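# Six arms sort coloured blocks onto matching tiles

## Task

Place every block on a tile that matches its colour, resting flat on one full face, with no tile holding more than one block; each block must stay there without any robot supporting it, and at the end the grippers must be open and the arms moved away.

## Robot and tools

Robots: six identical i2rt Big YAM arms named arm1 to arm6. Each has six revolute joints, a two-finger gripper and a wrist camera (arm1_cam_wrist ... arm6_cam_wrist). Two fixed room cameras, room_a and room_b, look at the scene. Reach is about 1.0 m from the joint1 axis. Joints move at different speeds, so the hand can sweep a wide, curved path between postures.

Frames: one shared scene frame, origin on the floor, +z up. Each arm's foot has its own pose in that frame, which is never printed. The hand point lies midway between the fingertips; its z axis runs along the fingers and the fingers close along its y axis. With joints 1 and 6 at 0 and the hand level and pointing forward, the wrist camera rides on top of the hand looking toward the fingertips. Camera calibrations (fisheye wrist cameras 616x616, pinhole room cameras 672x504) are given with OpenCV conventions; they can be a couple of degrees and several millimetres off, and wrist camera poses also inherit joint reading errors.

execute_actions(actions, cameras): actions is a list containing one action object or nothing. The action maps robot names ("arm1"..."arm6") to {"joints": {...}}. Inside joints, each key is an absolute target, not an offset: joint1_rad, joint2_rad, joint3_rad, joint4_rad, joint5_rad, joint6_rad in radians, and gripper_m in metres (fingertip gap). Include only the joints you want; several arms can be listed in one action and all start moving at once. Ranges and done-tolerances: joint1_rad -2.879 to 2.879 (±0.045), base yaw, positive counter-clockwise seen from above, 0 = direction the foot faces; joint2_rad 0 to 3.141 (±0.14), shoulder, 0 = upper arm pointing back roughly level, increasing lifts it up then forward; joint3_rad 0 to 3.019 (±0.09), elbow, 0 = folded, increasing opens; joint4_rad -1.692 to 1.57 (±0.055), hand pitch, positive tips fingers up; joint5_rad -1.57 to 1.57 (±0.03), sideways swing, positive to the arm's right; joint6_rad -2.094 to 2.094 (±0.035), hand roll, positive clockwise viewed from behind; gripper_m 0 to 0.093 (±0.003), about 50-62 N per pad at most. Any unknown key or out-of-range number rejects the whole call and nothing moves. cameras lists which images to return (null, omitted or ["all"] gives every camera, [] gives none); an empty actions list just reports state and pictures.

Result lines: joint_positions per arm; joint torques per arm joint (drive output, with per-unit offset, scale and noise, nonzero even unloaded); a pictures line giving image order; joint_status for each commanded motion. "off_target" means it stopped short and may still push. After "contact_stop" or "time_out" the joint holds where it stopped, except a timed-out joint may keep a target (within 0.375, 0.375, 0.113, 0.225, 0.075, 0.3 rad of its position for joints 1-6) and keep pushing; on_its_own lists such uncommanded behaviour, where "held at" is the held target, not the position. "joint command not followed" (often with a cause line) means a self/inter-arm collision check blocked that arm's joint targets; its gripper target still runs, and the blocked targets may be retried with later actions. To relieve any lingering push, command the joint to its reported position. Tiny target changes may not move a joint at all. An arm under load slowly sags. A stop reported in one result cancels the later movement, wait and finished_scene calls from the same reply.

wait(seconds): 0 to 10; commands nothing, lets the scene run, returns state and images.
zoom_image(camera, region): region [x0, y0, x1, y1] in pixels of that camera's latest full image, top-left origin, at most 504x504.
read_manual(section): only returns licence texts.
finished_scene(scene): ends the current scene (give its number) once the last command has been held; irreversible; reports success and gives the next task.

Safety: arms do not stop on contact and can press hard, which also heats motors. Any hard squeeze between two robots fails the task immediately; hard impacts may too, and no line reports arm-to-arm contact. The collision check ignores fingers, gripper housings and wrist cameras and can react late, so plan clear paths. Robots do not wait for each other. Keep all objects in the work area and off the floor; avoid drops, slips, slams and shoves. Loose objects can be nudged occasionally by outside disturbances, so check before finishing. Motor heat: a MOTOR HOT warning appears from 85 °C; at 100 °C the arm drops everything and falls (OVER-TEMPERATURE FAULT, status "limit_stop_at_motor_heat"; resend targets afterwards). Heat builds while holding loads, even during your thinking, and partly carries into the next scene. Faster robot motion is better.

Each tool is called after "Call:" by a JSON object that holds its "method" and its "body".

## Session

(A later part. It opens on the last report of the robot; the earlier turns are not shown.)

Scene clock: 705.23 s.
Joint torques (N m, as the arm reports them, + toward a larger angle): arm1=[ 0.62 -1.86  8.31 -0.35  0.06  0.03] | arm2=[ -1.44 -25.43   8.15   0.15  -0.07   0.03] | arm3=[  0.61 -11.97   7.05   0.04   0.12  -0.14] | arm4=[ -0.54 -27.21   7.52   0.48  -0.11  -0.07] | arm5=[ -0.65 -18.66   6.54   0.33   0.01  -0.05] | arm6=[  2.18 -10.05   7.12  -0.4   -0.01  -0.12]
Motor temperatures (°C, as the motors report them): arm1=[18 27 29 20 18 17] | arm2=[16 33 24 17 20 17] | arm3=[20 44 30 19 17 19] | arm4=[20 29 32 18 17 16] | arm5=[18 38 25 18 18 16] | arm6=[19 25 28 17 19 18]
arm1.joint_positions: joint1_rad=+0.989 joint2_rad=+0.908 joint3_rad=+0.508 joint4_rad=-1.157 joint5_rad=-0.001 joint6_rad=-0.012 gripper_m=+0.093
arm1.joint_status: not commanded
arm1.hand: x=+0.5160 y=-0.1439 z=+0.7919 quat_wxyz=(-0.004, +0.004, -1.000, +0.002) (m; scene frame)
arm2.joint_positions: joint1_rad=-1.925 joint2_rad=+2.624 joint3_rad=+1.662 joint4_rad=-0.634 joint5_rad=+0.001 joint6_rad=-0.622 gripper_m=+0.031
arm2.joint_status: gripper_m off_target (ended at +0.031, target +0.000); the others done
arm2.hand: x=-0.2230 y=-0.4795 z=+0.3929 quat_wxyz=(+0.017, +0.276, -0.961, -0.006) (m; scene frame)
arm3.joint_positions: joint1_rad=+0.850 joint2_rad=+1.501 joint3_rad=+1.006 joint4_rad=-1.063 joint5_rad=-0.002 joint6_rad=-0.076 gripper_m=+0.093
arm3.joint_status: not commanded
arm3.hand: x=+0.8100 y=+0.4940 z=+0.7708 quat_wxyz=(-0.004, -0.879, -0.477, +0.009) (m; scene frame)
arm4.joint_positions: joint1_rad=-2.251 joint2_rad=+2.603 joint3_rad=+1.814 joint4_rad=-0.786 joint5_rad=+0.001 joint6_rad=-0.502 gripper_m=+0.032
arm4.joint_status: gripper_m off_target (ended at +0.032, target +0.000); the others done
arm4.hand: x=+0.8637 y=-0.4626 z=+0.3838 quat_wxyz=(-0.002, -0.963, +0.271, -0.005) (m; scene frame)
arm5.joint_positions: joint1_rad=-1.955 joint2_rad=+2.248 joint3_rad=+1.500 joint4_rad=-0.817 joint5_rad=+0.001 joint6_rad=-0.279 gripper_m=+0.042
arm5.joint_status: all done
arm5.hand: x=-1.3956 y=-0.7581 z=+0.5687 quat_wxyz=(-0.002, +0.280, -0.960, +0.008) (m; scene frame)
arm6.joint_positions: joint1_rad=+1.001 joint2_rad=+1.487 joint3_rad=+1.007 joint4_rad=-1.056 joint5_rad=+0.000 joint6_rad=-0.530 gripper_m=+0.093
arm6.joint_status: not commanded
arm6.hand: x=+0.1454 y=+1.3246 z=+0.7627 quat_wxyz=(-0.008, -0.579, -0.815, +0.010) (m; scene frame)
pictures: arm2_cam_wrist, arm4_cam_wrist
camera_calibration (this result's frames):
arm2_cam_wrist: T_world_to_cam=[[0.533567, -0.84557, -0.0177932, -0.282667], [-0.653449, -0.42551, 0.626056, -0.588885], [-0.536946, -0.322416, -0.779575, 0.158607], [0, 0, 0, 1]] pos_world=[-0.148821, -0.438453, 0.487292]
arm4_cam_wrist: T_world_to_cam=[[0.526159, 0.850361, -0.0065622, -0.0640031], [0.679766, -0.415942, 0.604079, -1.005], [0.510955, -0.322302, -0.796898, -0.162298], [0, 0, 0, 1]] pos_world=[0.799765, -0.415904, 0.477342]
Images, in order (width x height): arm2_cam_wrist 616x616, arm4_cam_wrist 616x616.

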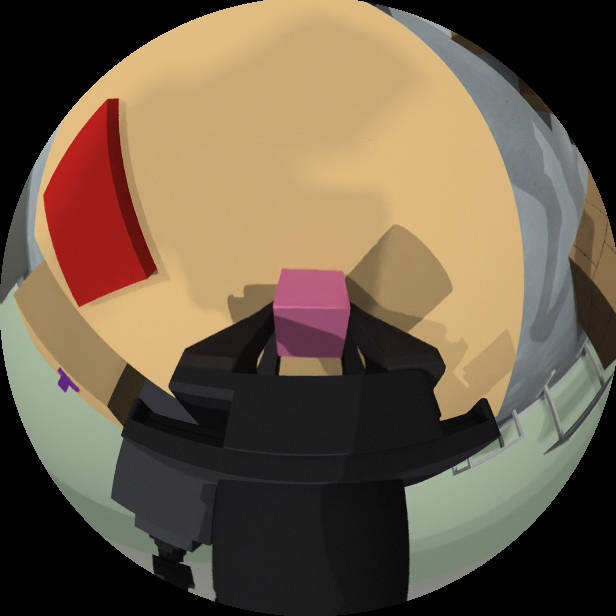

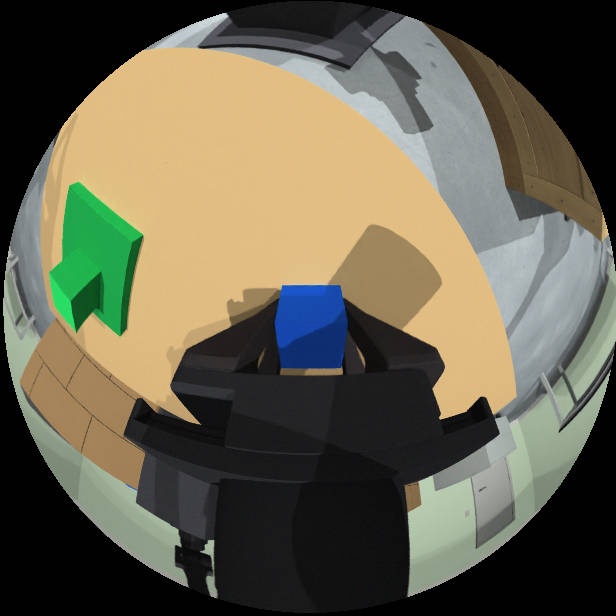

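Call:
{"method": "execute_actions", "body": {"actions": [{"arm2":{"joints":{"joint2_rad":2.3,"joint3_rad":1.6,"joint4_rad":-0.87}},"arm4":{"joints":{"joint2_rad":1.688,"joint3_rad":1.4,"joint4_rad":-1.28}},"arm5":{"joints":{"joint1_rad":1.057,"joint2_rad":2.4,"joint3_rad":1.47,"joint4_rad":-0.617,"joint6_rad":-0.795}}}], "cameras": ["arm5_cam_wrist"]}}

Scene clock: 722.23 s.
Joint torques (N m, as the arm reports them, + toward a larger angle): arm1=[ 0.6  -1.87  8.3  -0.37  0.06  0.03] | arm2=[ -1.29 -24.42   9.2   -0.14  -0.07   0.03] | arm3=[  0.34 -11.66   7.1    0.07   0.13  -0.13] | arm4=[ -0.49 -17.78   8.81  -0.22  -0.1   -0.07] | arm5=[ -0.23 -19.83   5.29   0.31   0.07  -0.05] | arm6=[  2.09 -10.17   7.12  -0.42   0.    -0.12]
Motor temperatures (°C, as the motors report them): arm1=[18 26 30 20 18 17] | arm2=[16 34 24 17 20 17] | arm3=[20 42 30 19 17 19] | arm4=[20 29 32 18 17 16] | arm5=[18 37 24 18 18 16] | arm6=[19 25 28 17 19 18]
arm1.joint_positions: joint1_rad=+0.989 joint2_rad=+0.908 joint3_rad=+0.508 joint4_rad=-1.157 joint5_rad=-0.001 joint6_rad=-0.012 gripper_m=+0.093
arm1.joint_status: not commanded
arm1.hand: x=+0.5160 y=-0.1439 z=+0.7919 quat_wxyz=(-0.004, +0.004, -1.000, +0.002) (m; scene frame)
arm2.joint_positions: joint1_rad=-1.925 joint2_rad=+2.307 joint3_rad=+1.590 joint4_rad=-0.864 joint5_rad=+0.001 joint6_rad=-0.622 gripper_m=+0.031
arm2.joint_status: all done
arm2.hand: x=-0.2060 y=-0.4806 z=+0.5617 quat_wxyz=(+0.010, +0.276, -0.961, -0.003) (m; scene frame)
arm3.joint_positions: joint1_rad=+0.850 joint2_rad=+1.501 joint3_rad=+1.006 joint4_rad=-1.063 joint5_rad=-0.002 joint6_rad=-0.076 gripper_m=+0.093
arm3.joint_status: not commanded
arm3.hand: x=+0.8100 y=+0.4940 z=+0.7708 quat_wxyz=(-0.004, -0.879, -0.477, +0.009) (m; scene frame)
arm4.joint_positions: joint1_rad=-2.251 joint2_rad=+1.683 joint3_rad=+1.394 joint4_rad=-1.266 joint5_rad=+0.001 joint6_rad=-0.502 gripper_m=+0.032
arm4.joint_status: all done
arm4.hand: x=+0.9346 y=-0.5894 z=+0.7799 quat_wxyz=(+0.005, -0.963, +0.271, +0.002) (m; scene frame)
arm5.joint_positions: joint1_rad=+1.066 joint2_rad=+2.409 joint3_rad=+1.471 joint4_rad=-0.613 joint5_rad=-0.002 joint6_rad=-0.784 gripper_m=+0.042
arm5.joint_status: all done
arm5.hand: x=-2.5361 y=-1.0256 z=+0.4736 quat_wxyz=(+0.005, +0.889, +0.458, -0.013) (m; scene frame)
arm6.joint_positions: joint1_rad=+1.001 joint2_rad=+1.487 joint3_rad=+1.007 joint4_rad=-1.056 joint5_rad=+0.000 joint6_rad=-0.530 gripper_m=+0.093
arm6.joint_status: not commanded
arm6.hand: x=+0.1454 y=+1.3246 z=+0.7627 quat_wxyz=(-0.008, -0.579, -0.815, +0.010) (m; scene frame)
pictures: arm5_cam_wrist
camera_calibration (this result's frames):
arm5_cam_wrist: T_world_to_cam=[[-0.809848, 0.586559, 0.00973082, -1.45251], [0.488367, 0.664901, 0.565159, 1.65843], [0.325029, 0.462445, -0.824925, 1.81279], [0, 0, 0, 1]] pos_world=[-2.57544, -1.08902, 0.572269]
Images, in order (width x height): arm5_cam_wrist 616x616.

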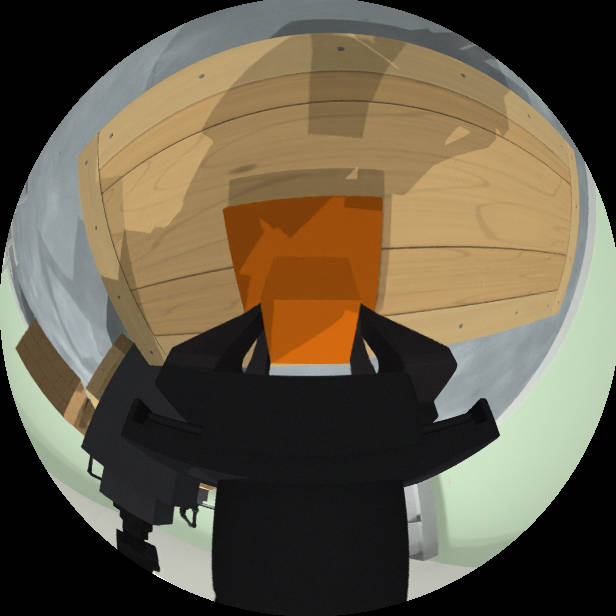

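Call:
{"method": "execute_actions", "body": {"actions": [{"arm2":{"joints":{"joint1_rad":1.525,"joint2_rad":2.392,"joint3_rad":1.7,"joint4_rad":-0.85,"joint6_rad":0.36}},"arm4":{"joints":{"joint1_rad":0.318,"joint6_rad":0.21}},"arm5":{"joints":{"joint2_rad":2.505,"joint3_rad":1.52,"joint4_rad":-0.56,"joint6_rad":-0.86}}}], "cameras": ["arm2_cam_wrist","arm4_cam_wrist","arm5_cam_wrist"]}}

Scene clock: 748.30 s.
Joint torques (N m, as the arm reports them, + toward a larger angle): arm1=[ 0.59 -1.91  8.31 -0.37  0.06  0.03] | arm2=[ -3.27 -25.26   9.22  -0.03   0.05   0.26] | arm3=[  0.32 -11.82   7.05   0.06   0.1   -0.13] | arm4=[ -0.01 -17.97   8.82  -0.21   0.07   0.11] | arm5=[ -0.31 -19.88   6.34   0.61   0.01  -0.06] | arm6=[  2.24 -10.08   7.1   -0.42  -0.01  -0.12]
Motor temperatures (°C, as the motors report them): arm1=[18 26 30 20 18 17] | arm2=[16 34 24 17 20 17] | arm3=[20 41 31 19 17 19] | arm4=[20 27 34 18 17 16] | arm5=[18 37 24 18 18 16] | arm6=[19 25 28 17 19 18]
arm1.joint_positions: joint1_rad=+0.989 joint2_rad=+0.908 joint3_rad=+0.508 joint4_rad=-1.157 joint5_rad=-0.001 joint6_rad=-0.012 gripper_m=+0.093
arm1.joint_status: not commanded
arm1.hand: x=+0.5160 y=-0.1439 z=+0.7919 quat_wxyz=(-0.004, +0.004, -1.000, +0.002) (m; scene frame)
arm2.joint_positions: joint1_rad=+1.538 joint2_rad=+2.399 joint3_rad=+1.692 joint4_rad=-0.843 joint5_rad=-0.001 joint6_rad=+0.349 gripper_m=+0.031
arm2.joint_status: all done
arm2.hand: x=-1.4380 y=-0.6044 z=+0.5503 quat_wxyz=(+0.003, +0.999, -0.045, -0.016) (m; scene frame)
arm3.joint_positions: joint1_rad=+0.850 joint2_rad=+1.501 joint3_rad=+1.006 joint4_rad=-1.063 joint5_rad=-0.002 joint6_rad=-0.076 gripper_m=+0.093
arm3.joint_status: not commanded
arm3.hand: x=+0.8100 y=+0.4940 z=+0.7708 quat_wxyz=(-0.004, -0.879, -0.477, +0.009) (m; scene frame)
arm4.joint_positions: joint1_rad=+0.324 joint2_rad=+1.689 joint3_rad=+1.394 joint4_rad=-1.266 joint5_rad=-0.001 joint6_rad=+0.199 gripper_m=+0.032
arm4.joint_status: all done
arm4.hand: x=+1.1589 y=-1.5267 z=+0.7824 quat_wxyz=(-0.008, -0.789, -0.615, +0.001) (m; scene frame)
arm5.joint_positions: joint1_rad=+1.065 joint2_rad=+2.514 joint3_rad=+1.499 joint4_rad=-0.566 joint5_rad=-0.001 joint6_rad=-0.848 gripper_m=+0.042
arm5.joint_status: all done
arm5.hand: x=-2.5239 y=-1.0237 z=+0.4217 quat_wxyz=(+0.009, +0.874, +0.486, +0.001) (m; scene frame)
arm6.joint_positions: joint1_rad=+1.001 joint2_rad=+1.487 joint3_rad=+1.007 joint4_rad=-1.056 joint5_rad=+0.000 joint6_rad=-0.530 gripper_m=+0.093
arm6.joint_status: not commanded
arm6.hand: x=+0.1454 y=+1.3246 z=+0.7627 quat_wxyz=(-0.008, -0.579, -0.815, +0.010) (m; scene frame)
pictures: arm2_cam_wrist, arm4_cam_wrist, arm5_cam_wrist
camera_calibration (this result's frames):
arm2_cam_wrist: T_world_to_cam=[[0.0857233, 0.996307, -0.00491434, 0.724953], [0.814031, -0.0671944, 0.576922, 0.81935], [0.574461, -0.053456, -0.816785, 1.36985], [0, 0, 0, 1]] pos_world=[-1.51605, -0.593993, 0.649738]
arm4_cam_wrist: T_world_to_cam=[[-0.96847, 0.248617, -0.0160042, 1.50902], [0.192574, 0.787818, 0.585028, 0.528254], [0.158057, 0.5635, -0.810855, 1.4338], [0, 0, 0, 1]] pos_world=[1.13309, -1.59928, 0.87771]
arm5_cam_wrist: T_world_to_cam=[[-0.845379, 0.53407, -0.0101773, -1.5783], [0.429098, 0.69032, 0.582524, 1.54969], [0.318134, 0.488087, -0.81275, 1.76888], [0, 0, 0, 1]] pos_world=[-2.56197, -1.09022, 0.518867]
Images, in order (width x height): arm2_cam_wrist 616x616, arm4_cam_wrist 616x616, arm5_cam_wrist 616x616.

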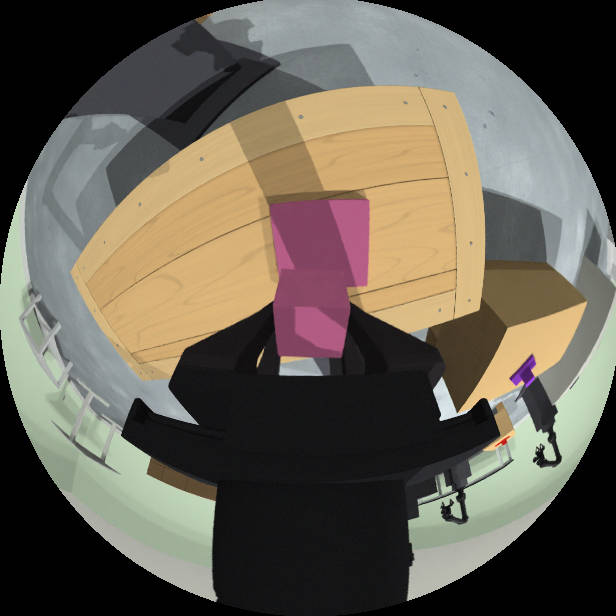

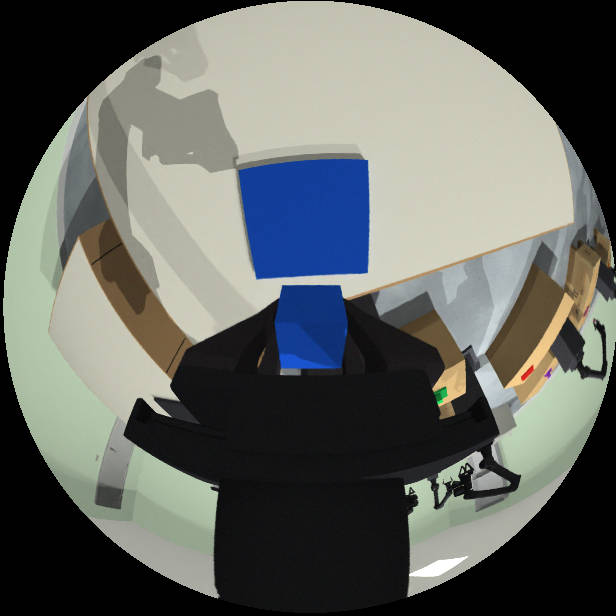

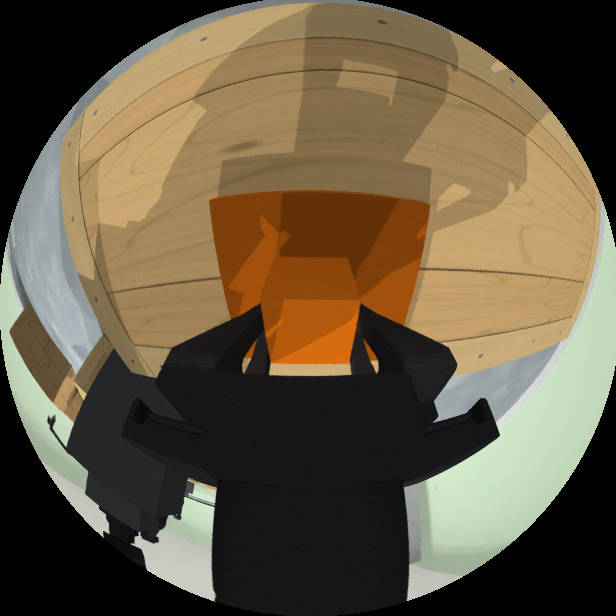

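Call:
{"method": "execute_actions", "body": {"actions": [{"arm2":{"joints":{"joint1_rad":1.51,"joint2_rad":2.575,"joint3_rad":1.782,"joint4_rad":-0.738}},"arm4":{"joints":{"joint2_rad":1.884,"joint3_rad":1.29,"joint4_rad":-0.945,"joint6_rad":0.15}},"arm5":{"joints":{"joint2_rad":2.55}}}], "cameras": ["arm2_cam_wrist","arm4_cam_wrist"]}}

Scene clock: 766.33 s.
Joint torques (N m, as the arm reports them, + toward a larger angle): arm1=[ 0.64 -1.89  8.3  -0.37  0.06  0.03] | arm2=[ -3.05 -26.99  10.03   0.34   0.05   0.26] | arm3=[  0.26 -11.9    7.04   0.13   0.1   -0.1 ] | arm4=[ -0.07 -19.95   7.69   0.85   0.02  -0.1 ] | arm5=[ -0.26 -16.5    6.28   0.6    0.01  -0.05] | arm6=[ 2.26 -9.93  7.07 -0.4  -0.01 -0.12]
Motor temperatures (°C, as the motors report them): arm1=[18 25 30 20 18 17] | arm2=[16 34 24 17 20 17] | arm3=[20 40 31 19 17 19] | arm4=[20 27 34 18 17 16] | arm5=[18 37 24 18 18 16] | arm6=[19 25 28 17 19 18]
arm1.joint_positions: joint1_rad=+0.989 joint2_rad=+0.908 joint3_rad=+0.508 joint4_rad=-1.157 joint5_rad=-0.001 joint6_rad=-0.012 gripper_m=+0.093
arm1.joint_status: not commanded
arm1.hand: x=+0.5160 y=-0.1439 z=+0.7919 quat_wxyz=(-0.004, +0.004, -1.000, +0.002) (m; scene frame)
arm2.joint_positions: joint1_rad=+1.522 joint2_rad=+2.594 joint3_rad=+1.758 joint4_rad=-0.744 joint5_rad=-0.001 joint6_rad=+0.349 gripper_m=+0.031
arm2.joint_status: all done
arm2.hand: x=-1.4339 y=-0.5926 z=+0.4480 quat_wxyz=(-0.001, +0.999, -0.053, -0.002) (m; scene frame)
arm3.joint_positions: joint1_rad=+0.850 joint2_rad=+1.501 joint3_rad=+1.006 joint4_rad=-1.063 joint5_rad=-0.002 joint6_rad=-0.076 gripper_m=+0.093
arm3.joint_status: not commanded
arm3.hand: x=+0.8100 y=+0.4940 z=+0.7708 quat_wxyz=(-0.004, -0.879, -0.477, +0.009) (m; scene frame)
arm4.joint_positions: joint1_rad=+0.324 joint2_rad=+1.889 joint3_rad=+1.283 joint4_rad=-0.961 joint5_rad=-0.001 joint6_rad=+0.161 gripper_m=+0.032
arm4.joint_status: all done
arm4.hand: x=+1.1588 y=-1.5453 z=+0.6462 quat_wxyz=(-0.005, -0.777, -0.629, +0.000) (m; scene frame)
arm5.joint_positions: joint1_rad=+1.065 joint2_rad=+2.517 joint3_rad=+1.499 joint4_rad=-0.566 joint5_rad=-0.001 joint6_rad=-0.849 gripper_m=+0.042
arm5.joint_status: all done
arm5.hand: x=-2.5229 y=-1.0236 z=+0.4201 quat_wxyz=(+0.010, +0.873, +0.487, +0.003) (m; scene frame)
arm6.joint_positions: joint1_rad=+1.001 joint2_rad=+1.487 joint3_rad=+1.007 joint4_rad=-1.056 joint5_rad=+0.000 joint6_rad=-0.530 gripper_m=+0.093
arm6.joint_status: not commanded
arm6.hand: x=+0.1454 y=+1.3246 z=+0.7627 quat_wxyz=(-0.008, -0.579, -0.815, +0.010) (m; scene frame)
pictures: arm2_cam_wrist, arm4_cam_wrist
camera_calibration (this result's frames):
arm2_cam_wrist: T_world_to_cam=[[0.101778, 0.994794, 0.00505389, 0.73006], [0.795631, -0.0844487, 0.599867, 0.828914], [0.597171, -0.057032, -0.800084, 1.30748], [0, 0, 0, 1]] pos_world=[-1.5146, -0.581691, 0.545169]
arm4_cam_wrist: T_world_to_cam=[[-0.977106, 0.212302, -0.0138529, 1.46385], [0.163568, 0.791258, 0.589199, 0.658836], [0.136049, 0.573444, -0.807869, 1.37275], [0, 0, 0, 1]] pos_world=[1.13581, -1.61928, 0.741099]
Images, in order (width x height): arm2_cam_wrist 616x616, arm4_cam_wrist 616x616.

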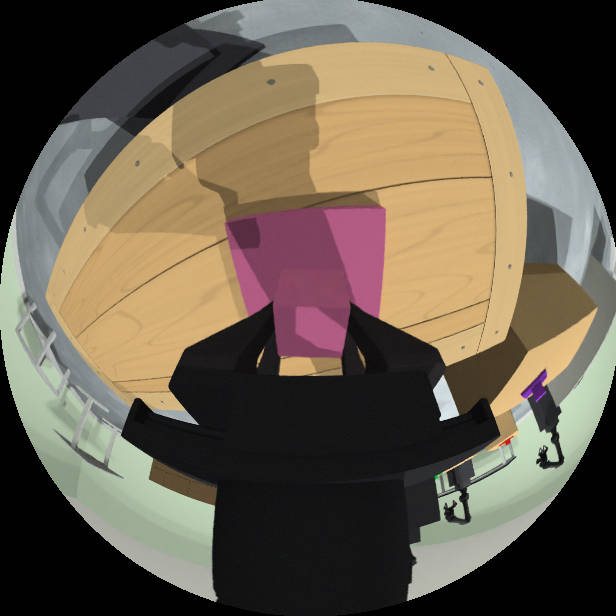

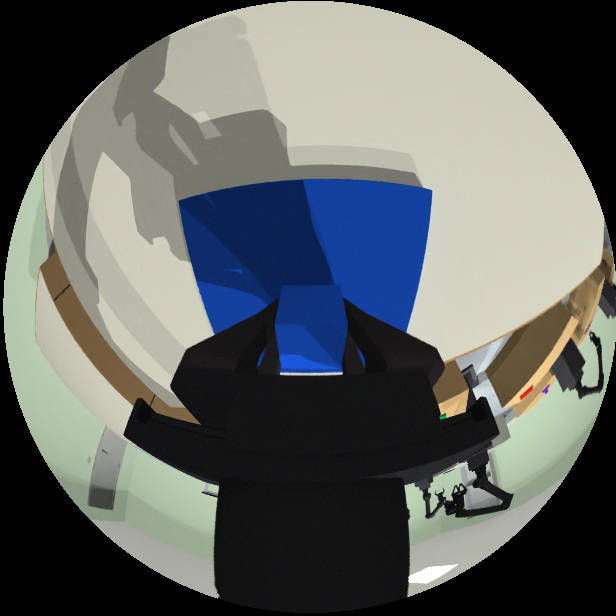

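Call:
{"method": "execute_actions", "body": {"actions": [{"arm2":{"joints":{"joint2_rad":2.655,"joint4_rad":-0.705}},"arm4":{"joints":{"joint2_rad":1.93}},"arm5":{"joints":{"joint2_rad":2.515,"gripper_m":0.093}}}], "cameras": []}}

Scene clock: 774.57 s.
Joint torques (N m, as the arm reports them, + toward a larger angle): arm1=[ 0.59 -1.88  8.3  -0.37  0.06  0.03] | arm2=[ -3.2  -25.46   9.41   0.3    0.05   0.25] | arm3=[  0.35 -11.62   6.96   0.09   0.1   -0.13] | arm4=[ -0.19 -17.95   7.73   0.7    0.01  -0.1 ] | arm5=[ -0.28 -19.07   6.26   0.59   0.02  -0.05] | arm6=[  2.2  -10.07   7.12  -0.4   -0.01  -0.12]
Motor temperatures (°C, as the motors report them): arm1=[18 25 30 20 18 17] | arm2=[16 35 25 17 20 17] | arm3=[20 40 31 19 17 19] | arm4=[20 27 33 18 17 16] | arm5=[18 37 24 18 18 16] | arm6=[19 25 28 17 19 18]
arm1.joint_positions: joint1_rad=+0.989 joint2_rad=+0.908 joint3_rad=+0.508 joint4_rad=-1.157 joint5_rad=-0.001 joint6_rad=-0.012 gripper_m=+0.093
arm1.joint_status: not commanded
arm1.hand: x=+0.5160 y=-0.1439 z=+0.7919 quat_wxyz=(-0.004, +0.004, -1.000, +0.002) (m; scene frame)
arm2.joint_positions: joint1_rad=+1.522 joint2_rad=+2.662 joint3_rad=+1.758 joint4_rad=-0.711 joint5_rad=-0.001 joint6_rad=+0.349 gripper_m=+0.031
arm2.joint_status: all done
arm2.hand: x=-1.4153 y=-0.5877 z=+0.4065 quat_wxyz=(-0.006, +0.998, -0.054, +0.015) (m; scene frame)
arm3.joint_positions: joint1_rad=+0.850 joint2_rad=+1.501 joint3_rad=+1.006 joint4_rad=-1.063 joint5_rad=-0.002 joint6_rad=-0.076 gripper_m=+0.093
arm3.joint_status: not commanded
arm3.hand: x=+0.8100 y=+0.4940 z=+0.7708 quat_wxyz=(-0.004, -0.879, -0.477, +0.009) (m; scene frame)
arm4.joint_positions: joint1_rad=+0.324 joint2_rad=+1.907 joint3_rad=+1.283 joint4_rad=-0.958 joint5_rad=+0.000 joint6_rad=+0.161 gripper_m=+0.032
arm4.joint_status: all done
arm4.hand: x=+1.1588 y=-1.5437 z=+0.6372 quat_wxyz=(+0.000, -0.777, -0.630, -0.005) (m; scene frame)
arm5.joint_positions: joint1_rad=+1.065 joint2_rad=+2.517 joint3_rad=+1.499 joint4_rad=-0.566 joint5_rad=-0.001 joint6_rad=-0.849 gripper_m=+0.093
arm5.joint_status: all done
arm5.hand: x=-2.5231 y=-1.0236 z=+0.4203 quat_wxyz=(+0.010, +0.873, +0.487, +0.002) (m; scene frame)
arm6.joint_positions: joint1_rad=+1.001 joint2_rad=+1.487 joint3_rad=+1.007 joint4_rad=-1.056 joint5_rad=+0.000 joint6_rad=-0.530 gripper_m=+0.093
arm6.joint_status: not commanded
arm6.hand: x=+0.1454 y=+1.3246 z=+0.7627 quat_wxyz=(-0.008, -0.579, -0.815, +0.010) (m; scene frame)
pictures: none
No camera images: the call's "cameras" was empty. Leave "cameras" out to get every camera's image.

Call:
{"method": "execute_actions", "body": {"actions": [{"arm2":{"joints":{"joint2_rad":2.695}},"arm4":{"joints":{"joint2_rad":1.95}},"arm5":{"joints":{"joint2_rad":2.2,"joint3_rad":1.43,"joint4_rad":-0.8}}}], "cameras": ["arm2_cam_wrist","arm5_cam_wrist"]}}

Scene clock: 785.30 s.
Joint torques (N m, as the arm reports them, + toward a larger angle): arm1=[ 0.67 -1.87  8.3  -0.36  0.06  0.04] | arm2=[ -3.21 -22.06   9.43   0.27   0.04   0.24] | arm3=[  0.61 -11.62   6.98   0.09   0.12  -0.14] | arm4=[ -0.11 -16.38   7.73   0.7    0.02  -0.1 ] | arm5=[ -0.3  -17.62   7.2    0.18   0.01  -0.05] | arm6=[  2.06 -10.17   7.08  -0.37  -0.01  -0.13]
Motor temperatures (°C, as the motors report them): arm1=[18 25 30 20 18 17] | arm2=[16 34 25 17 20 17] | arm3=[20 40 31 19 17 19] | arm4=[20 27 33 18 17 16] | arm5=[18 37 24 18 18 16] | arm6=[19 24 28 17 19 18]
arm1.joint_positions: joint1_rad=+0.989 joint2_rad=+0.908 joint3_rad=+0.508 joint4_rad=-1.157 joint5_rad=-0.001 joint6_rad=-0.012 gripper_m=+0.093
arm1.joint_status: not commanded
arm1.hand: x=+0.5160 y=-0.1439 z=+0.7919 quat_wxyz=(-0.004, +0.004, -1.000, +0.002) (m; scene frame)
arm2.joint_positions: joint1_rad=+1.522 joint2_rad=+2.665 joint3_rad=+1.758 joint4_rad=-0.710 joint5_rad=-0.001 joint6_rad=+0.350 gripper_m=+0.031
arm2.joint_status: all done
arm2.hand: x=-1.4141 y=-0.5874 z=+0.4046 quat_wxyz=(-0.006, +0.998, -0.054, +0.016) (m; scene frame)
arm3.joint_positions: joint1_rad=+0.850 joint2_rad=+1.501 joint3_rad=+1.006 joint4_rad=-1.063 joint5_rad=-0.002 joint6_rad=-0.076 gripper_m=+0.093
arm3.joint_status: not commanded
arm3.hand: x=+0.8100 y=+0.4940 z=+0.7708 quat_wxyz=(-0.004, -0.879, -0.477, +0.009) (m; scene frame)
arm4.joint_positions: joint1_rad=+0.324 joint2_rad=+1.907 joint3_rad=+1.283 joint4_rad=-0.958 joint5_rad=+0.000 joint6_rad=+0.161 gripper_m=+0.032
arm4.joint_status: all done
arm4.hand: x=+1.1588 y=-1.5437 z=+0.6372 quat_wxyz=(+0.000, -0.777, -0.630, -0.005) (m; scene frame)
arm5.joint_positions: joint1_rad=+1.065 joint2_rad=+2.198 joint3_rad=+1.418 joint4_rad=-0.792 joint5_rad=-0.001 joint6_rad=-0.849 gripper_m=+0.093
arm5.joint_status: all done
arm5.hand: x=-2.5274 y=-1.0219 z=+0.5773 quat_wxyz=(+0.008, +0.873, +0.487, -0.003) (m; scene frame)
arm6.joint_positions: joint1_rad=+1.001 joint2_rad=+1.487 joint3_rad=+1.007 joint4_rad=-1.056 joint5_rad=+0.000 joint6_rad=-0.530 gripper_m=+0.093
arm6.joint_status: not commanded
arm6.hand: x=+0.1454 y=+1.3246 z=+0.7627 quat_wxyz=(-0.008, -0.579, -0.815, +0.010) (m; scene frame)
pictures: arm2_cam_wrist, arm5_cam_wrist
camera_calibration (this result's frames):
arm2_cam_wrist: T_world_to_cam=[[0.102644, 0.994567, 0.0173262, 0.719211], [0.773187, -0.0907305, 0.627654, 0.792959], [0.625816, -0.0510282, -0.7783, 1.29653], [0, 0, 0, 1]] pos_world=[-1.49832, -0.577199, 0.498923]
arm5_cam_wrist: T_world_to_cam=[[-0.845971, 0.533222, -0.00278196, -1.58726], [0.434094, 0.691712, 0.577146, 1.47639], [0.309671, 0.487041, -0.816636, 1.87528], [0, 0, 0, 1]] pos_world=[-2.56439, -1.08821, 0.67491]
Images, in order (width x height): arm2_cam_wrist 616x616, arm5_cam_wrist 616x616.

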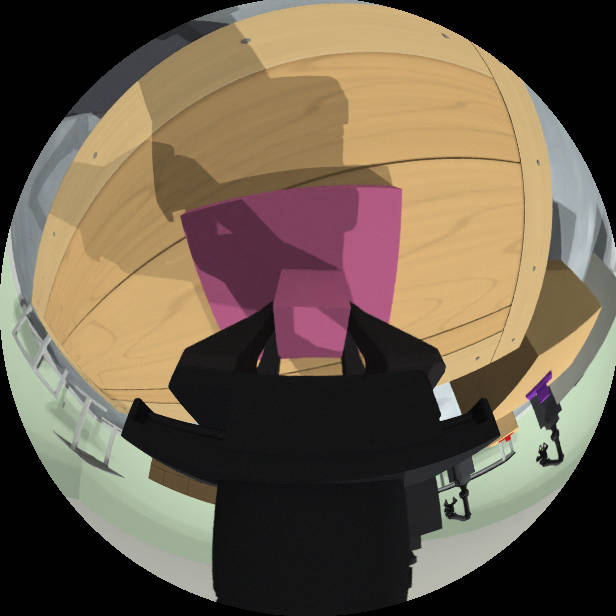

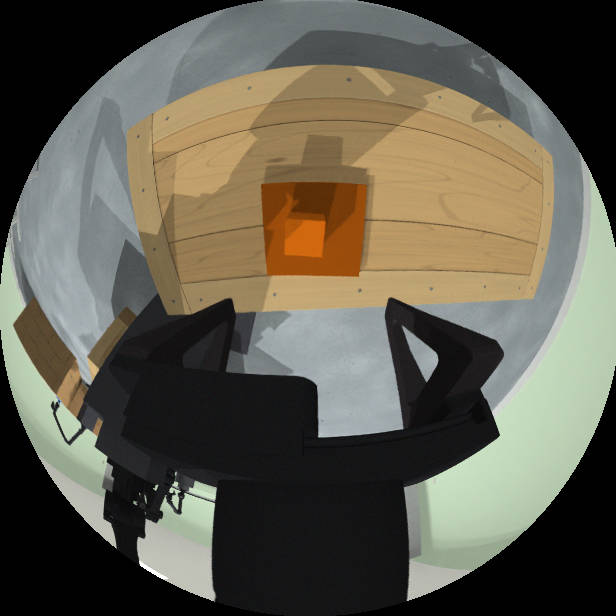

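Call:
{"method": "execute_actions", "body": {"actions": [{"arm2":{"joints":{"joint2_rad":2.655,"gripper_m":0.093}},"arm4":{"joints":{"joint2_rad":1.905,"gripper_m":0.093}}}], "cameras": []}}

Call:
{"method": "execute_actions", "body": {"actions": [{"arm2":{"joints":{"joint2_rad":2.35,"joint3_rad":1.65,"joint4_rad":-0.87}},"arm4":{"joints":{"joint2_rad":1.69,"joint3_rad":1.42,"joint4_rad":-1.28}}}]}}

Scene clock: 791.93 s.
Joint torques (N m, as the arm reports them, + toward a larger angle): arm1=[ 0.55 -1.86  8.33 -0.35  0.06  0.04] | arm2=[ -3.33 -25.87   9.36   0.33   0.04   0.24] | arm3=[  0.51 -11.6    7.04   0.03   0.12  -0.11] | arm4=[ -0.14 -19.87   7.72   0.68   0.02  -0.1 ] | arm5=[ -0.27 -18.02   7.22   0.16   0.01  -0.05] | arm6=[  2.23 -10.08   7.09  -0.41  -0.02  -0.12]
Motor temperatures (°C, as the motors report them): arm1=[18 25 30 20 18 17] | arm2=[16 34 25 17 20 17] | arm3=[20 39 31 19 17 19] | arm4=[20 27 33 18 17 16] | arm5=[18 37 24 18 18 16] | arm6=[19 24 28 17 19 18]
arm1.joint_positions: joint1_rad=+0.989 joint2_rad=+0.908 joint3_rad=+0.508 joint4_rad=-1.157 joint5_rad=-0.001 joint6_rad=-0.012 gripper_m=+0.093
arm1.joint_status: not commanded
arm1.hand: x=+0.5160 y=-0.1439 z=+0.7919 quat_wxyz=(-0.004, +0.004, -1.000, +0.002) (m; scene frame)
arm2.joint_positions: joint1_rad=+1.522 joint2_rad=+2.664 joint3_rad=+1.758 joint4_rad=-0.710 joint5_rad=-0.001 joint6_rad=+0.350 gripper_m=+0.093
arm2.joint_status: all done
arm2.hand: x=-1.4146 y=-0.5876 z=+0.4053 quat_wxyz=(-0.006, +0.998, -0.054, +0.016) (m; scene frame)
arm3.joint_positions: joint1_rad=+0.850 joint2_rad=+1.501 joint3_rad=+1.006 joint4_rad=-1.063 joint5_rad=-0.002 joint6_rad=-0.076 gripper_m=+0.093
arm3.joint_status: not commanded
arm3.hand: x=+0.8100 y=+0.4940 z=+0.7708 quat_wxyz=(-0.004, -0.879, -0.477, +0.009) (m; scene frame)
arm4.joint_positions: joint1_rad=+0.324 joint2_rad=+1.905 joint3_rad=+1.283 joint4_rad=-0.957 joint5_rad=-0.001 joint6_rad=+0.161 gripper_m=+0.093
arm4.joint_status: all done
arm4.hand: x=+1.1589 y=-1.5441 z=+0.6382 quat_wxyz=(-0.001, -0.777, -0.630, -0.004) (m; scene frame)
arm5.joint_positions: joint1_rad=+1.065 joint2_rad=+2.198 joint3_rad=+1.418 joint4_rad=-0.792 joint5_rad=-0.001 joint6_rad=-0.849 gripper_m=+0.093
arm5.joint_status: not commanded
arm5.hand: x=-2.5274 y=-1.0219 z=+0.5773 quat_wxyz=(+0.008, +0.873, +0.487, -0.003) (m; scene frame)
arm6.joint_positions: joint1_rad=+1.001 joint2_rad=+1.487 joint3_rad=+1.007 joint4_rad=-1.056 joint5_rad=+0.000 joint6_rad=-0.530 gripper_m=+0.093
arm6.joint_status: not commanded
arm6.hand: x=+0.1454 y=+1.3246 z=+0.7627 quat_wxyz=(-0.008, -0.579, -0.815, +0.010) (m; scene frame)
pictures: none
No camera images: the call's "cameras" was empty. Leave "cameras" out to get every camera's image.

Scene clock: 793.33 s.
Joint torques (N m, as the arm reports them, + toward a larger angle): arm1=[ 0.63 -1.93  8.29 -0.37  0.06  0.03] | arm2=[ -3.3  -24.51   9.02  -0.07   0.07   0.24] | arm3=[  0.46 -11.65   7.01   0.06   0.12  -0.13] | arm4=[ -0.14 -17.72   9.59  -0.16   0.02  -0.09] | arm5=[ -0.3  -17.99   7.22   0.14   0.02  -0.05] | arm6=[  2.1  -10.09   7.1   -0.39  -0.01  -0.11]
Motor temperatures (°C, as the motors report them): arm1=[18 25 30 20 18 17] | arm2=[16 34 25 17 20 17] | arm3=[20 39 31 19 17 19] | arm4=[20 27 33 18 17 16] | arm5=[18 37 24 18 18 16] | arm6=[19 24 28 17 19 18]
arm1.joint_positions: joint1_rad=+0.989 joint2_rad=+0.908 joint3_rad=+0.508 joint4_rad=-1.157 joint5_rad=-0.001 joint6_rad=-0.012 gripper_m=+0.093
arm1.joint_status: not commanded
arm1.hand: x=+0.5160 y=-0.1439 z=+0.7919 quat_wxyz=(-0.004, +0.004, -1.000, +0.002) (m; scene frame)
arm2.joint_positions: joint1_rad=+1.522 joint2_rad=+2.353 joint3_rad=+1.643 joint4_rad=-0.863 joint5_rad=-0.001 joint6_rad=+0.350 gripper_m=+0.093
arm2.joint_status: all done
arm2.hand: x=-1.4248 y=-0.5906 z=+0.5643 quat_wxyz=(+0.000, +0.999, -0.054, -0.005) (m; scene frame)
arm3.joint_positions: joint1_rad=+0.850 joint2_rad=+1.501 joint3_rad=+1.006 joint4_rad=-1.063 joint5_rad=-0.002 joint6_rad=-0.076 gripper_m=+0.093
arm3.joint_status: not commanded
arm3.hand: x=+0.8100 y=+0.4940 z=+0.7708 quat_wxyz=(-0.004, -0.879, -0.477, +0.009) (m; scene frame)
arm4.joint_positions: joint1_rad=+0.324 joint2_rad=+1.688 joint3_rad=+1.405 joint4_rad=-1.265 joint5_rad=-0.001 joint6_rad=+0.161 gripper_m=+0.093
arm4.joint_status: all done
arm4.hand: x=+1.1585 y=-1.5308 z=+0.7871 quat_wxyz=(-0.012, -0.777, -0.630, +0.006) (m; scene frame)
arm5.joint_positions: joint1_rad=+1.065 joint2_rad=+2.198 joint3_rad=+1.418 joint4_rad=-0.792 joint5_rad=-0.001 joint6_rad=-0.849 gripper_m=+0.093
arm5.joint_status: not commanded
arm5.hand: x=-2.5274 y=-1.0219 z=+0.5773 quat_wxyz=(+0.008, +0.873, +0.487, -0.003) (m; scene frame)
arm6.joint_positions: joint1_rad=+1.001 joint2_rad=+1.487 joint3_rad=+1.007 joint4_rad=-1.056 joint5_rad=+0.000 joint6_rad=-0.530 gripper_m=+0.093
arm6.joint_status: not commanded
arm6.hand: x=+0.1454 y=+1.3246 z=+0.7627 quat_wxyz=(-0.008, -0.579, -0.815, +0.010) (m; scene frame)
pictures: arm1_cam_wrist, arm2_cam_wrist, arm3_cam_wrist, arm4_cam_wrist, arm5_cam_wrist, arm6_cam_wrist, room_a, room_b
camera_calibration (this result's frames):
arm1_cam_wrist: T_world_to_cam=[[0.0152222, -0.999804, -0.0126522, -0.141185], [-0.807029, -0.0197557, 0.590181, -0.0518116], [-0.590316, 0.00122677, -0.807172, 1.06438], [0, 0, 0, 1]] pos_world=[0.588658, -0.143487, 0.887932]
arm2_cam_wrist: T_world_to_cam=[[0.103293, 0.994649, 0.00210398, 0.730292], [0.799873, -0.0843228, 0.594216, 0.761371], [0.591214, -0.0596955, -0.804303, 1.3876], [0, 0, 0, 1]] pos_world=[-1.5048, -0.579349, 0.662095]
arm3_cam_wrist: T_world_to_cam=[[-0.834423, 0.551024, -0.0105296, 0.414665], [0.44659, 0.687225, 0.572956, -1.13862], [0.322949, 0.473385, -0.819519, 0.258293], [0, 0, 0, 1]] pos_world=[0.771086, 0.431724, 0.86842]
arm4_cam_wrist: T_world_to_cam=[[-0.977174, 0.211763, -0.0169333, 1.46416], [0.163887, 0.802163, 0.574174, 0.592533], [0.135172, 0.558293, -0.818558, 1.46453], [0, 0, 0, 1]] pos_world=[1.13566, -1.603, 0.883379]
arm5_cam_wrist: T_world_to_cam=[[-0.845971, 0.533222, -0.00278196, -1.58726], [0.434094, 0.691712, 0.577146, 1.47639], [0.309671, 0.487041, -0.816636, 1.87528], [0, 0, 0, 1]] pos_world=[-2.56439, -1.08821, 0.67491]
arm6_cam_wrist: T_world_to_cam=[[-0.942722, -0.333291, 0.0138859, 0.564034], [-0.267717, 0.780766, 0.564564, -1.41818], [-0.199006, 0.528509, -0.825273, 0.0809925], [0, 0, 0, 1]] pos_world=[0.168174, 1.25245, 0.859663]
Images, in order (width x height): arm1_cam_wrist 616x616, arm2_cam_wrist 616x616, arm3_cam_wrist 616x616, arm4_cam_wrist 616x616, arm5_cam_wrist 616x616, arm6_cam_wrist 616x616, room_a 672x504, room_b 672x504.

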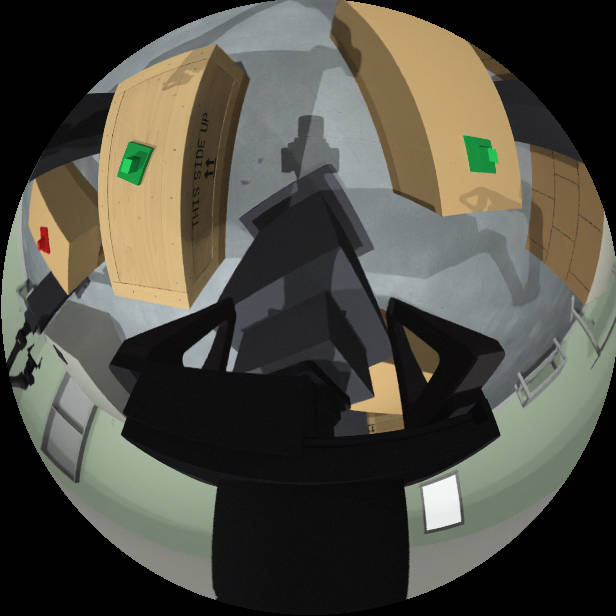

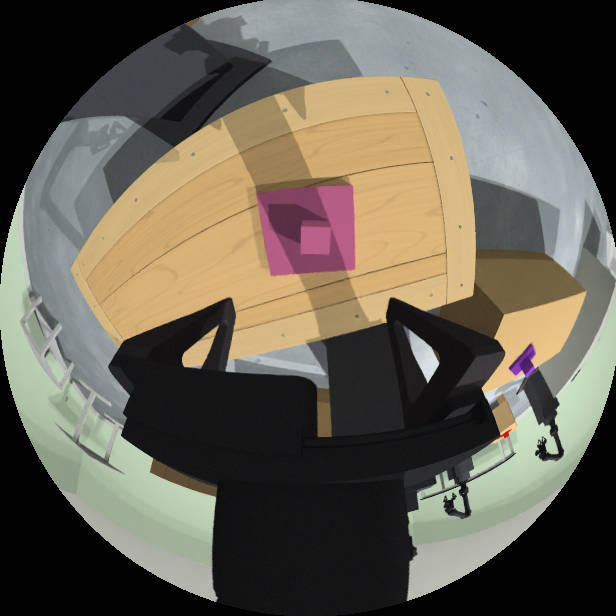

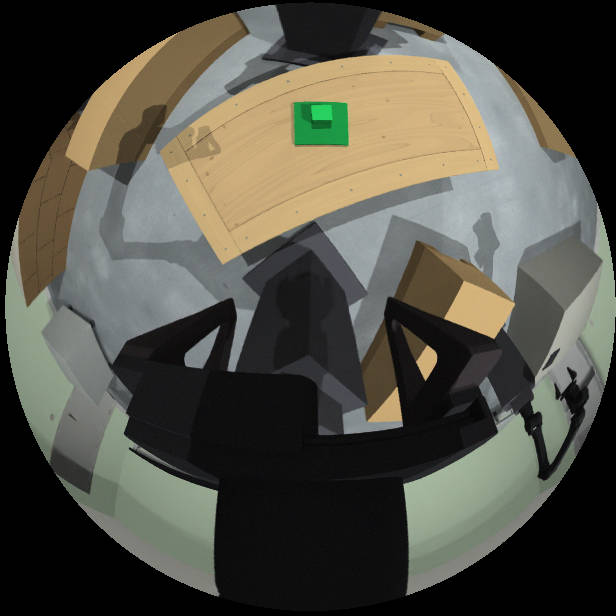

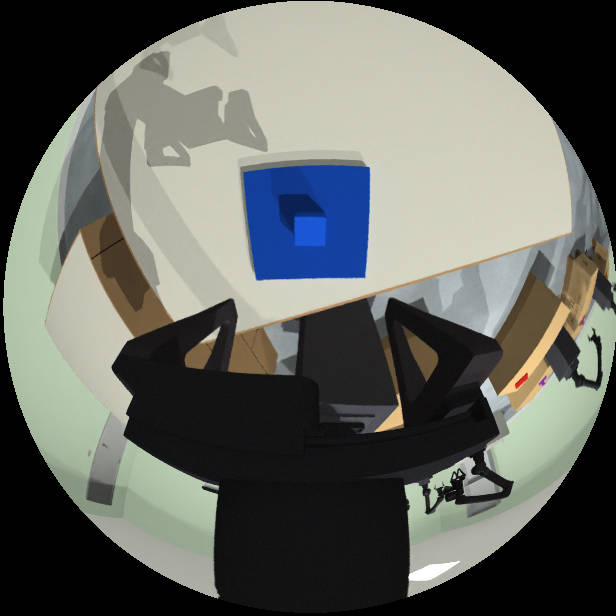

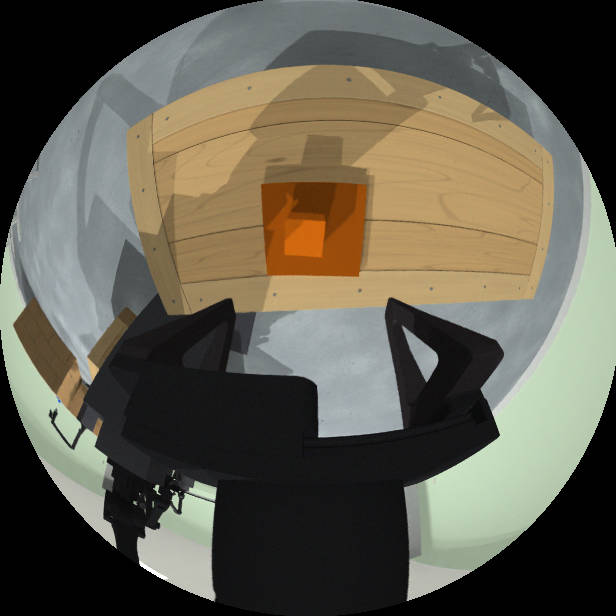

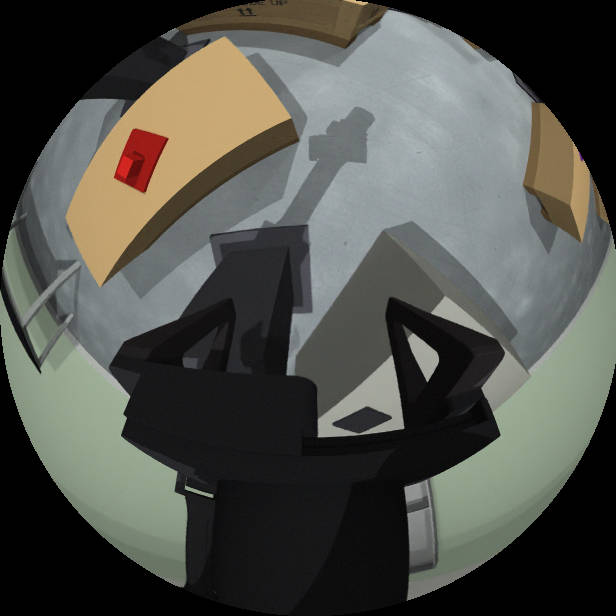

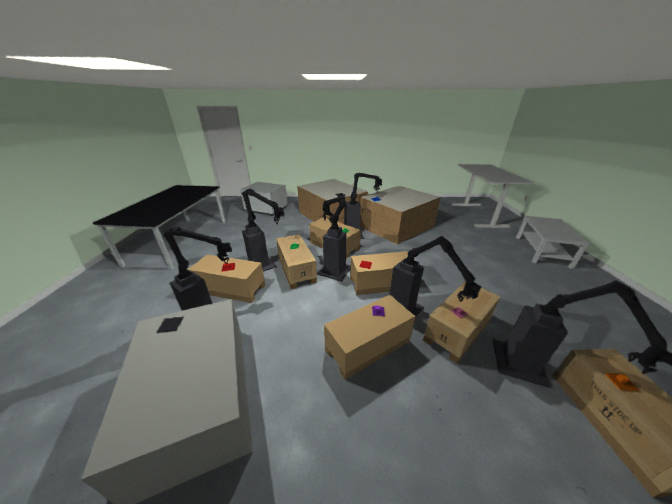

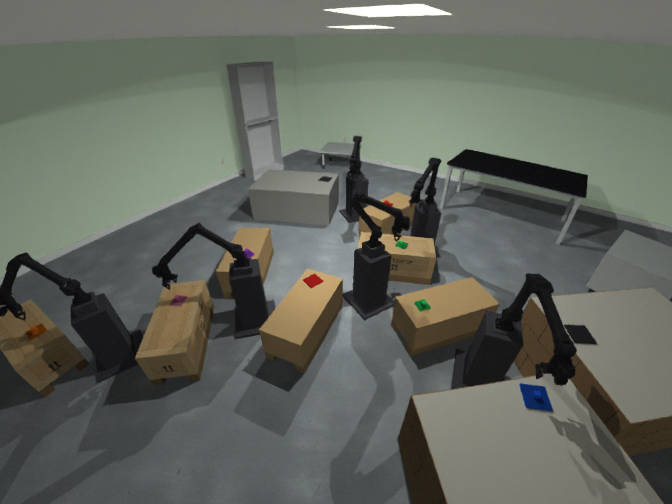

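Check E green (may have been pushed).

Call:
{"method": "zoom_image", "body": {"camera": "arm1_cam_wrist", "region": [440, 110, 530, 200]}}

Call:
{"method": "zoom_image", "body": {"camera": "room_b", "region": [380, 230, 470, 320]}}

Region (440, 110, 530, 200) of arm1_cam_wrist's 616x616 image, scaled by 5.600, with more detail than that image has.

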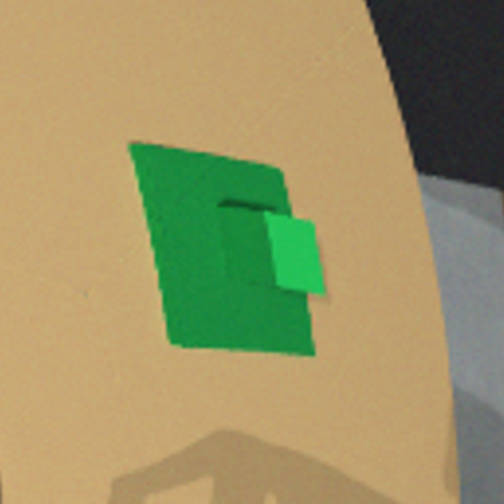

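Region (380, 230, 470, 320) of room_b's 672x504 image, scaled by 5.600, with more detail than that image has.

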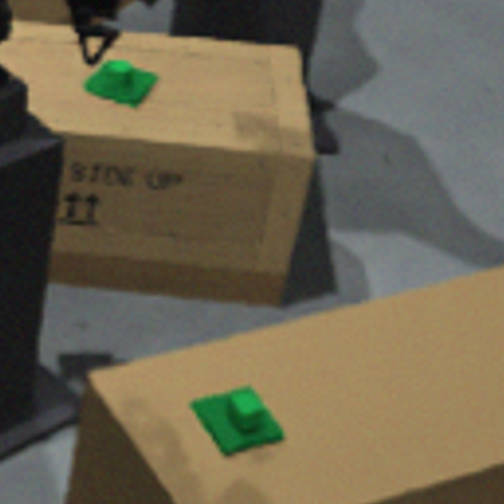

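Call:
{"method": "finished_scene", "body": {"scene": 1}}

The scene is finished: the task was done.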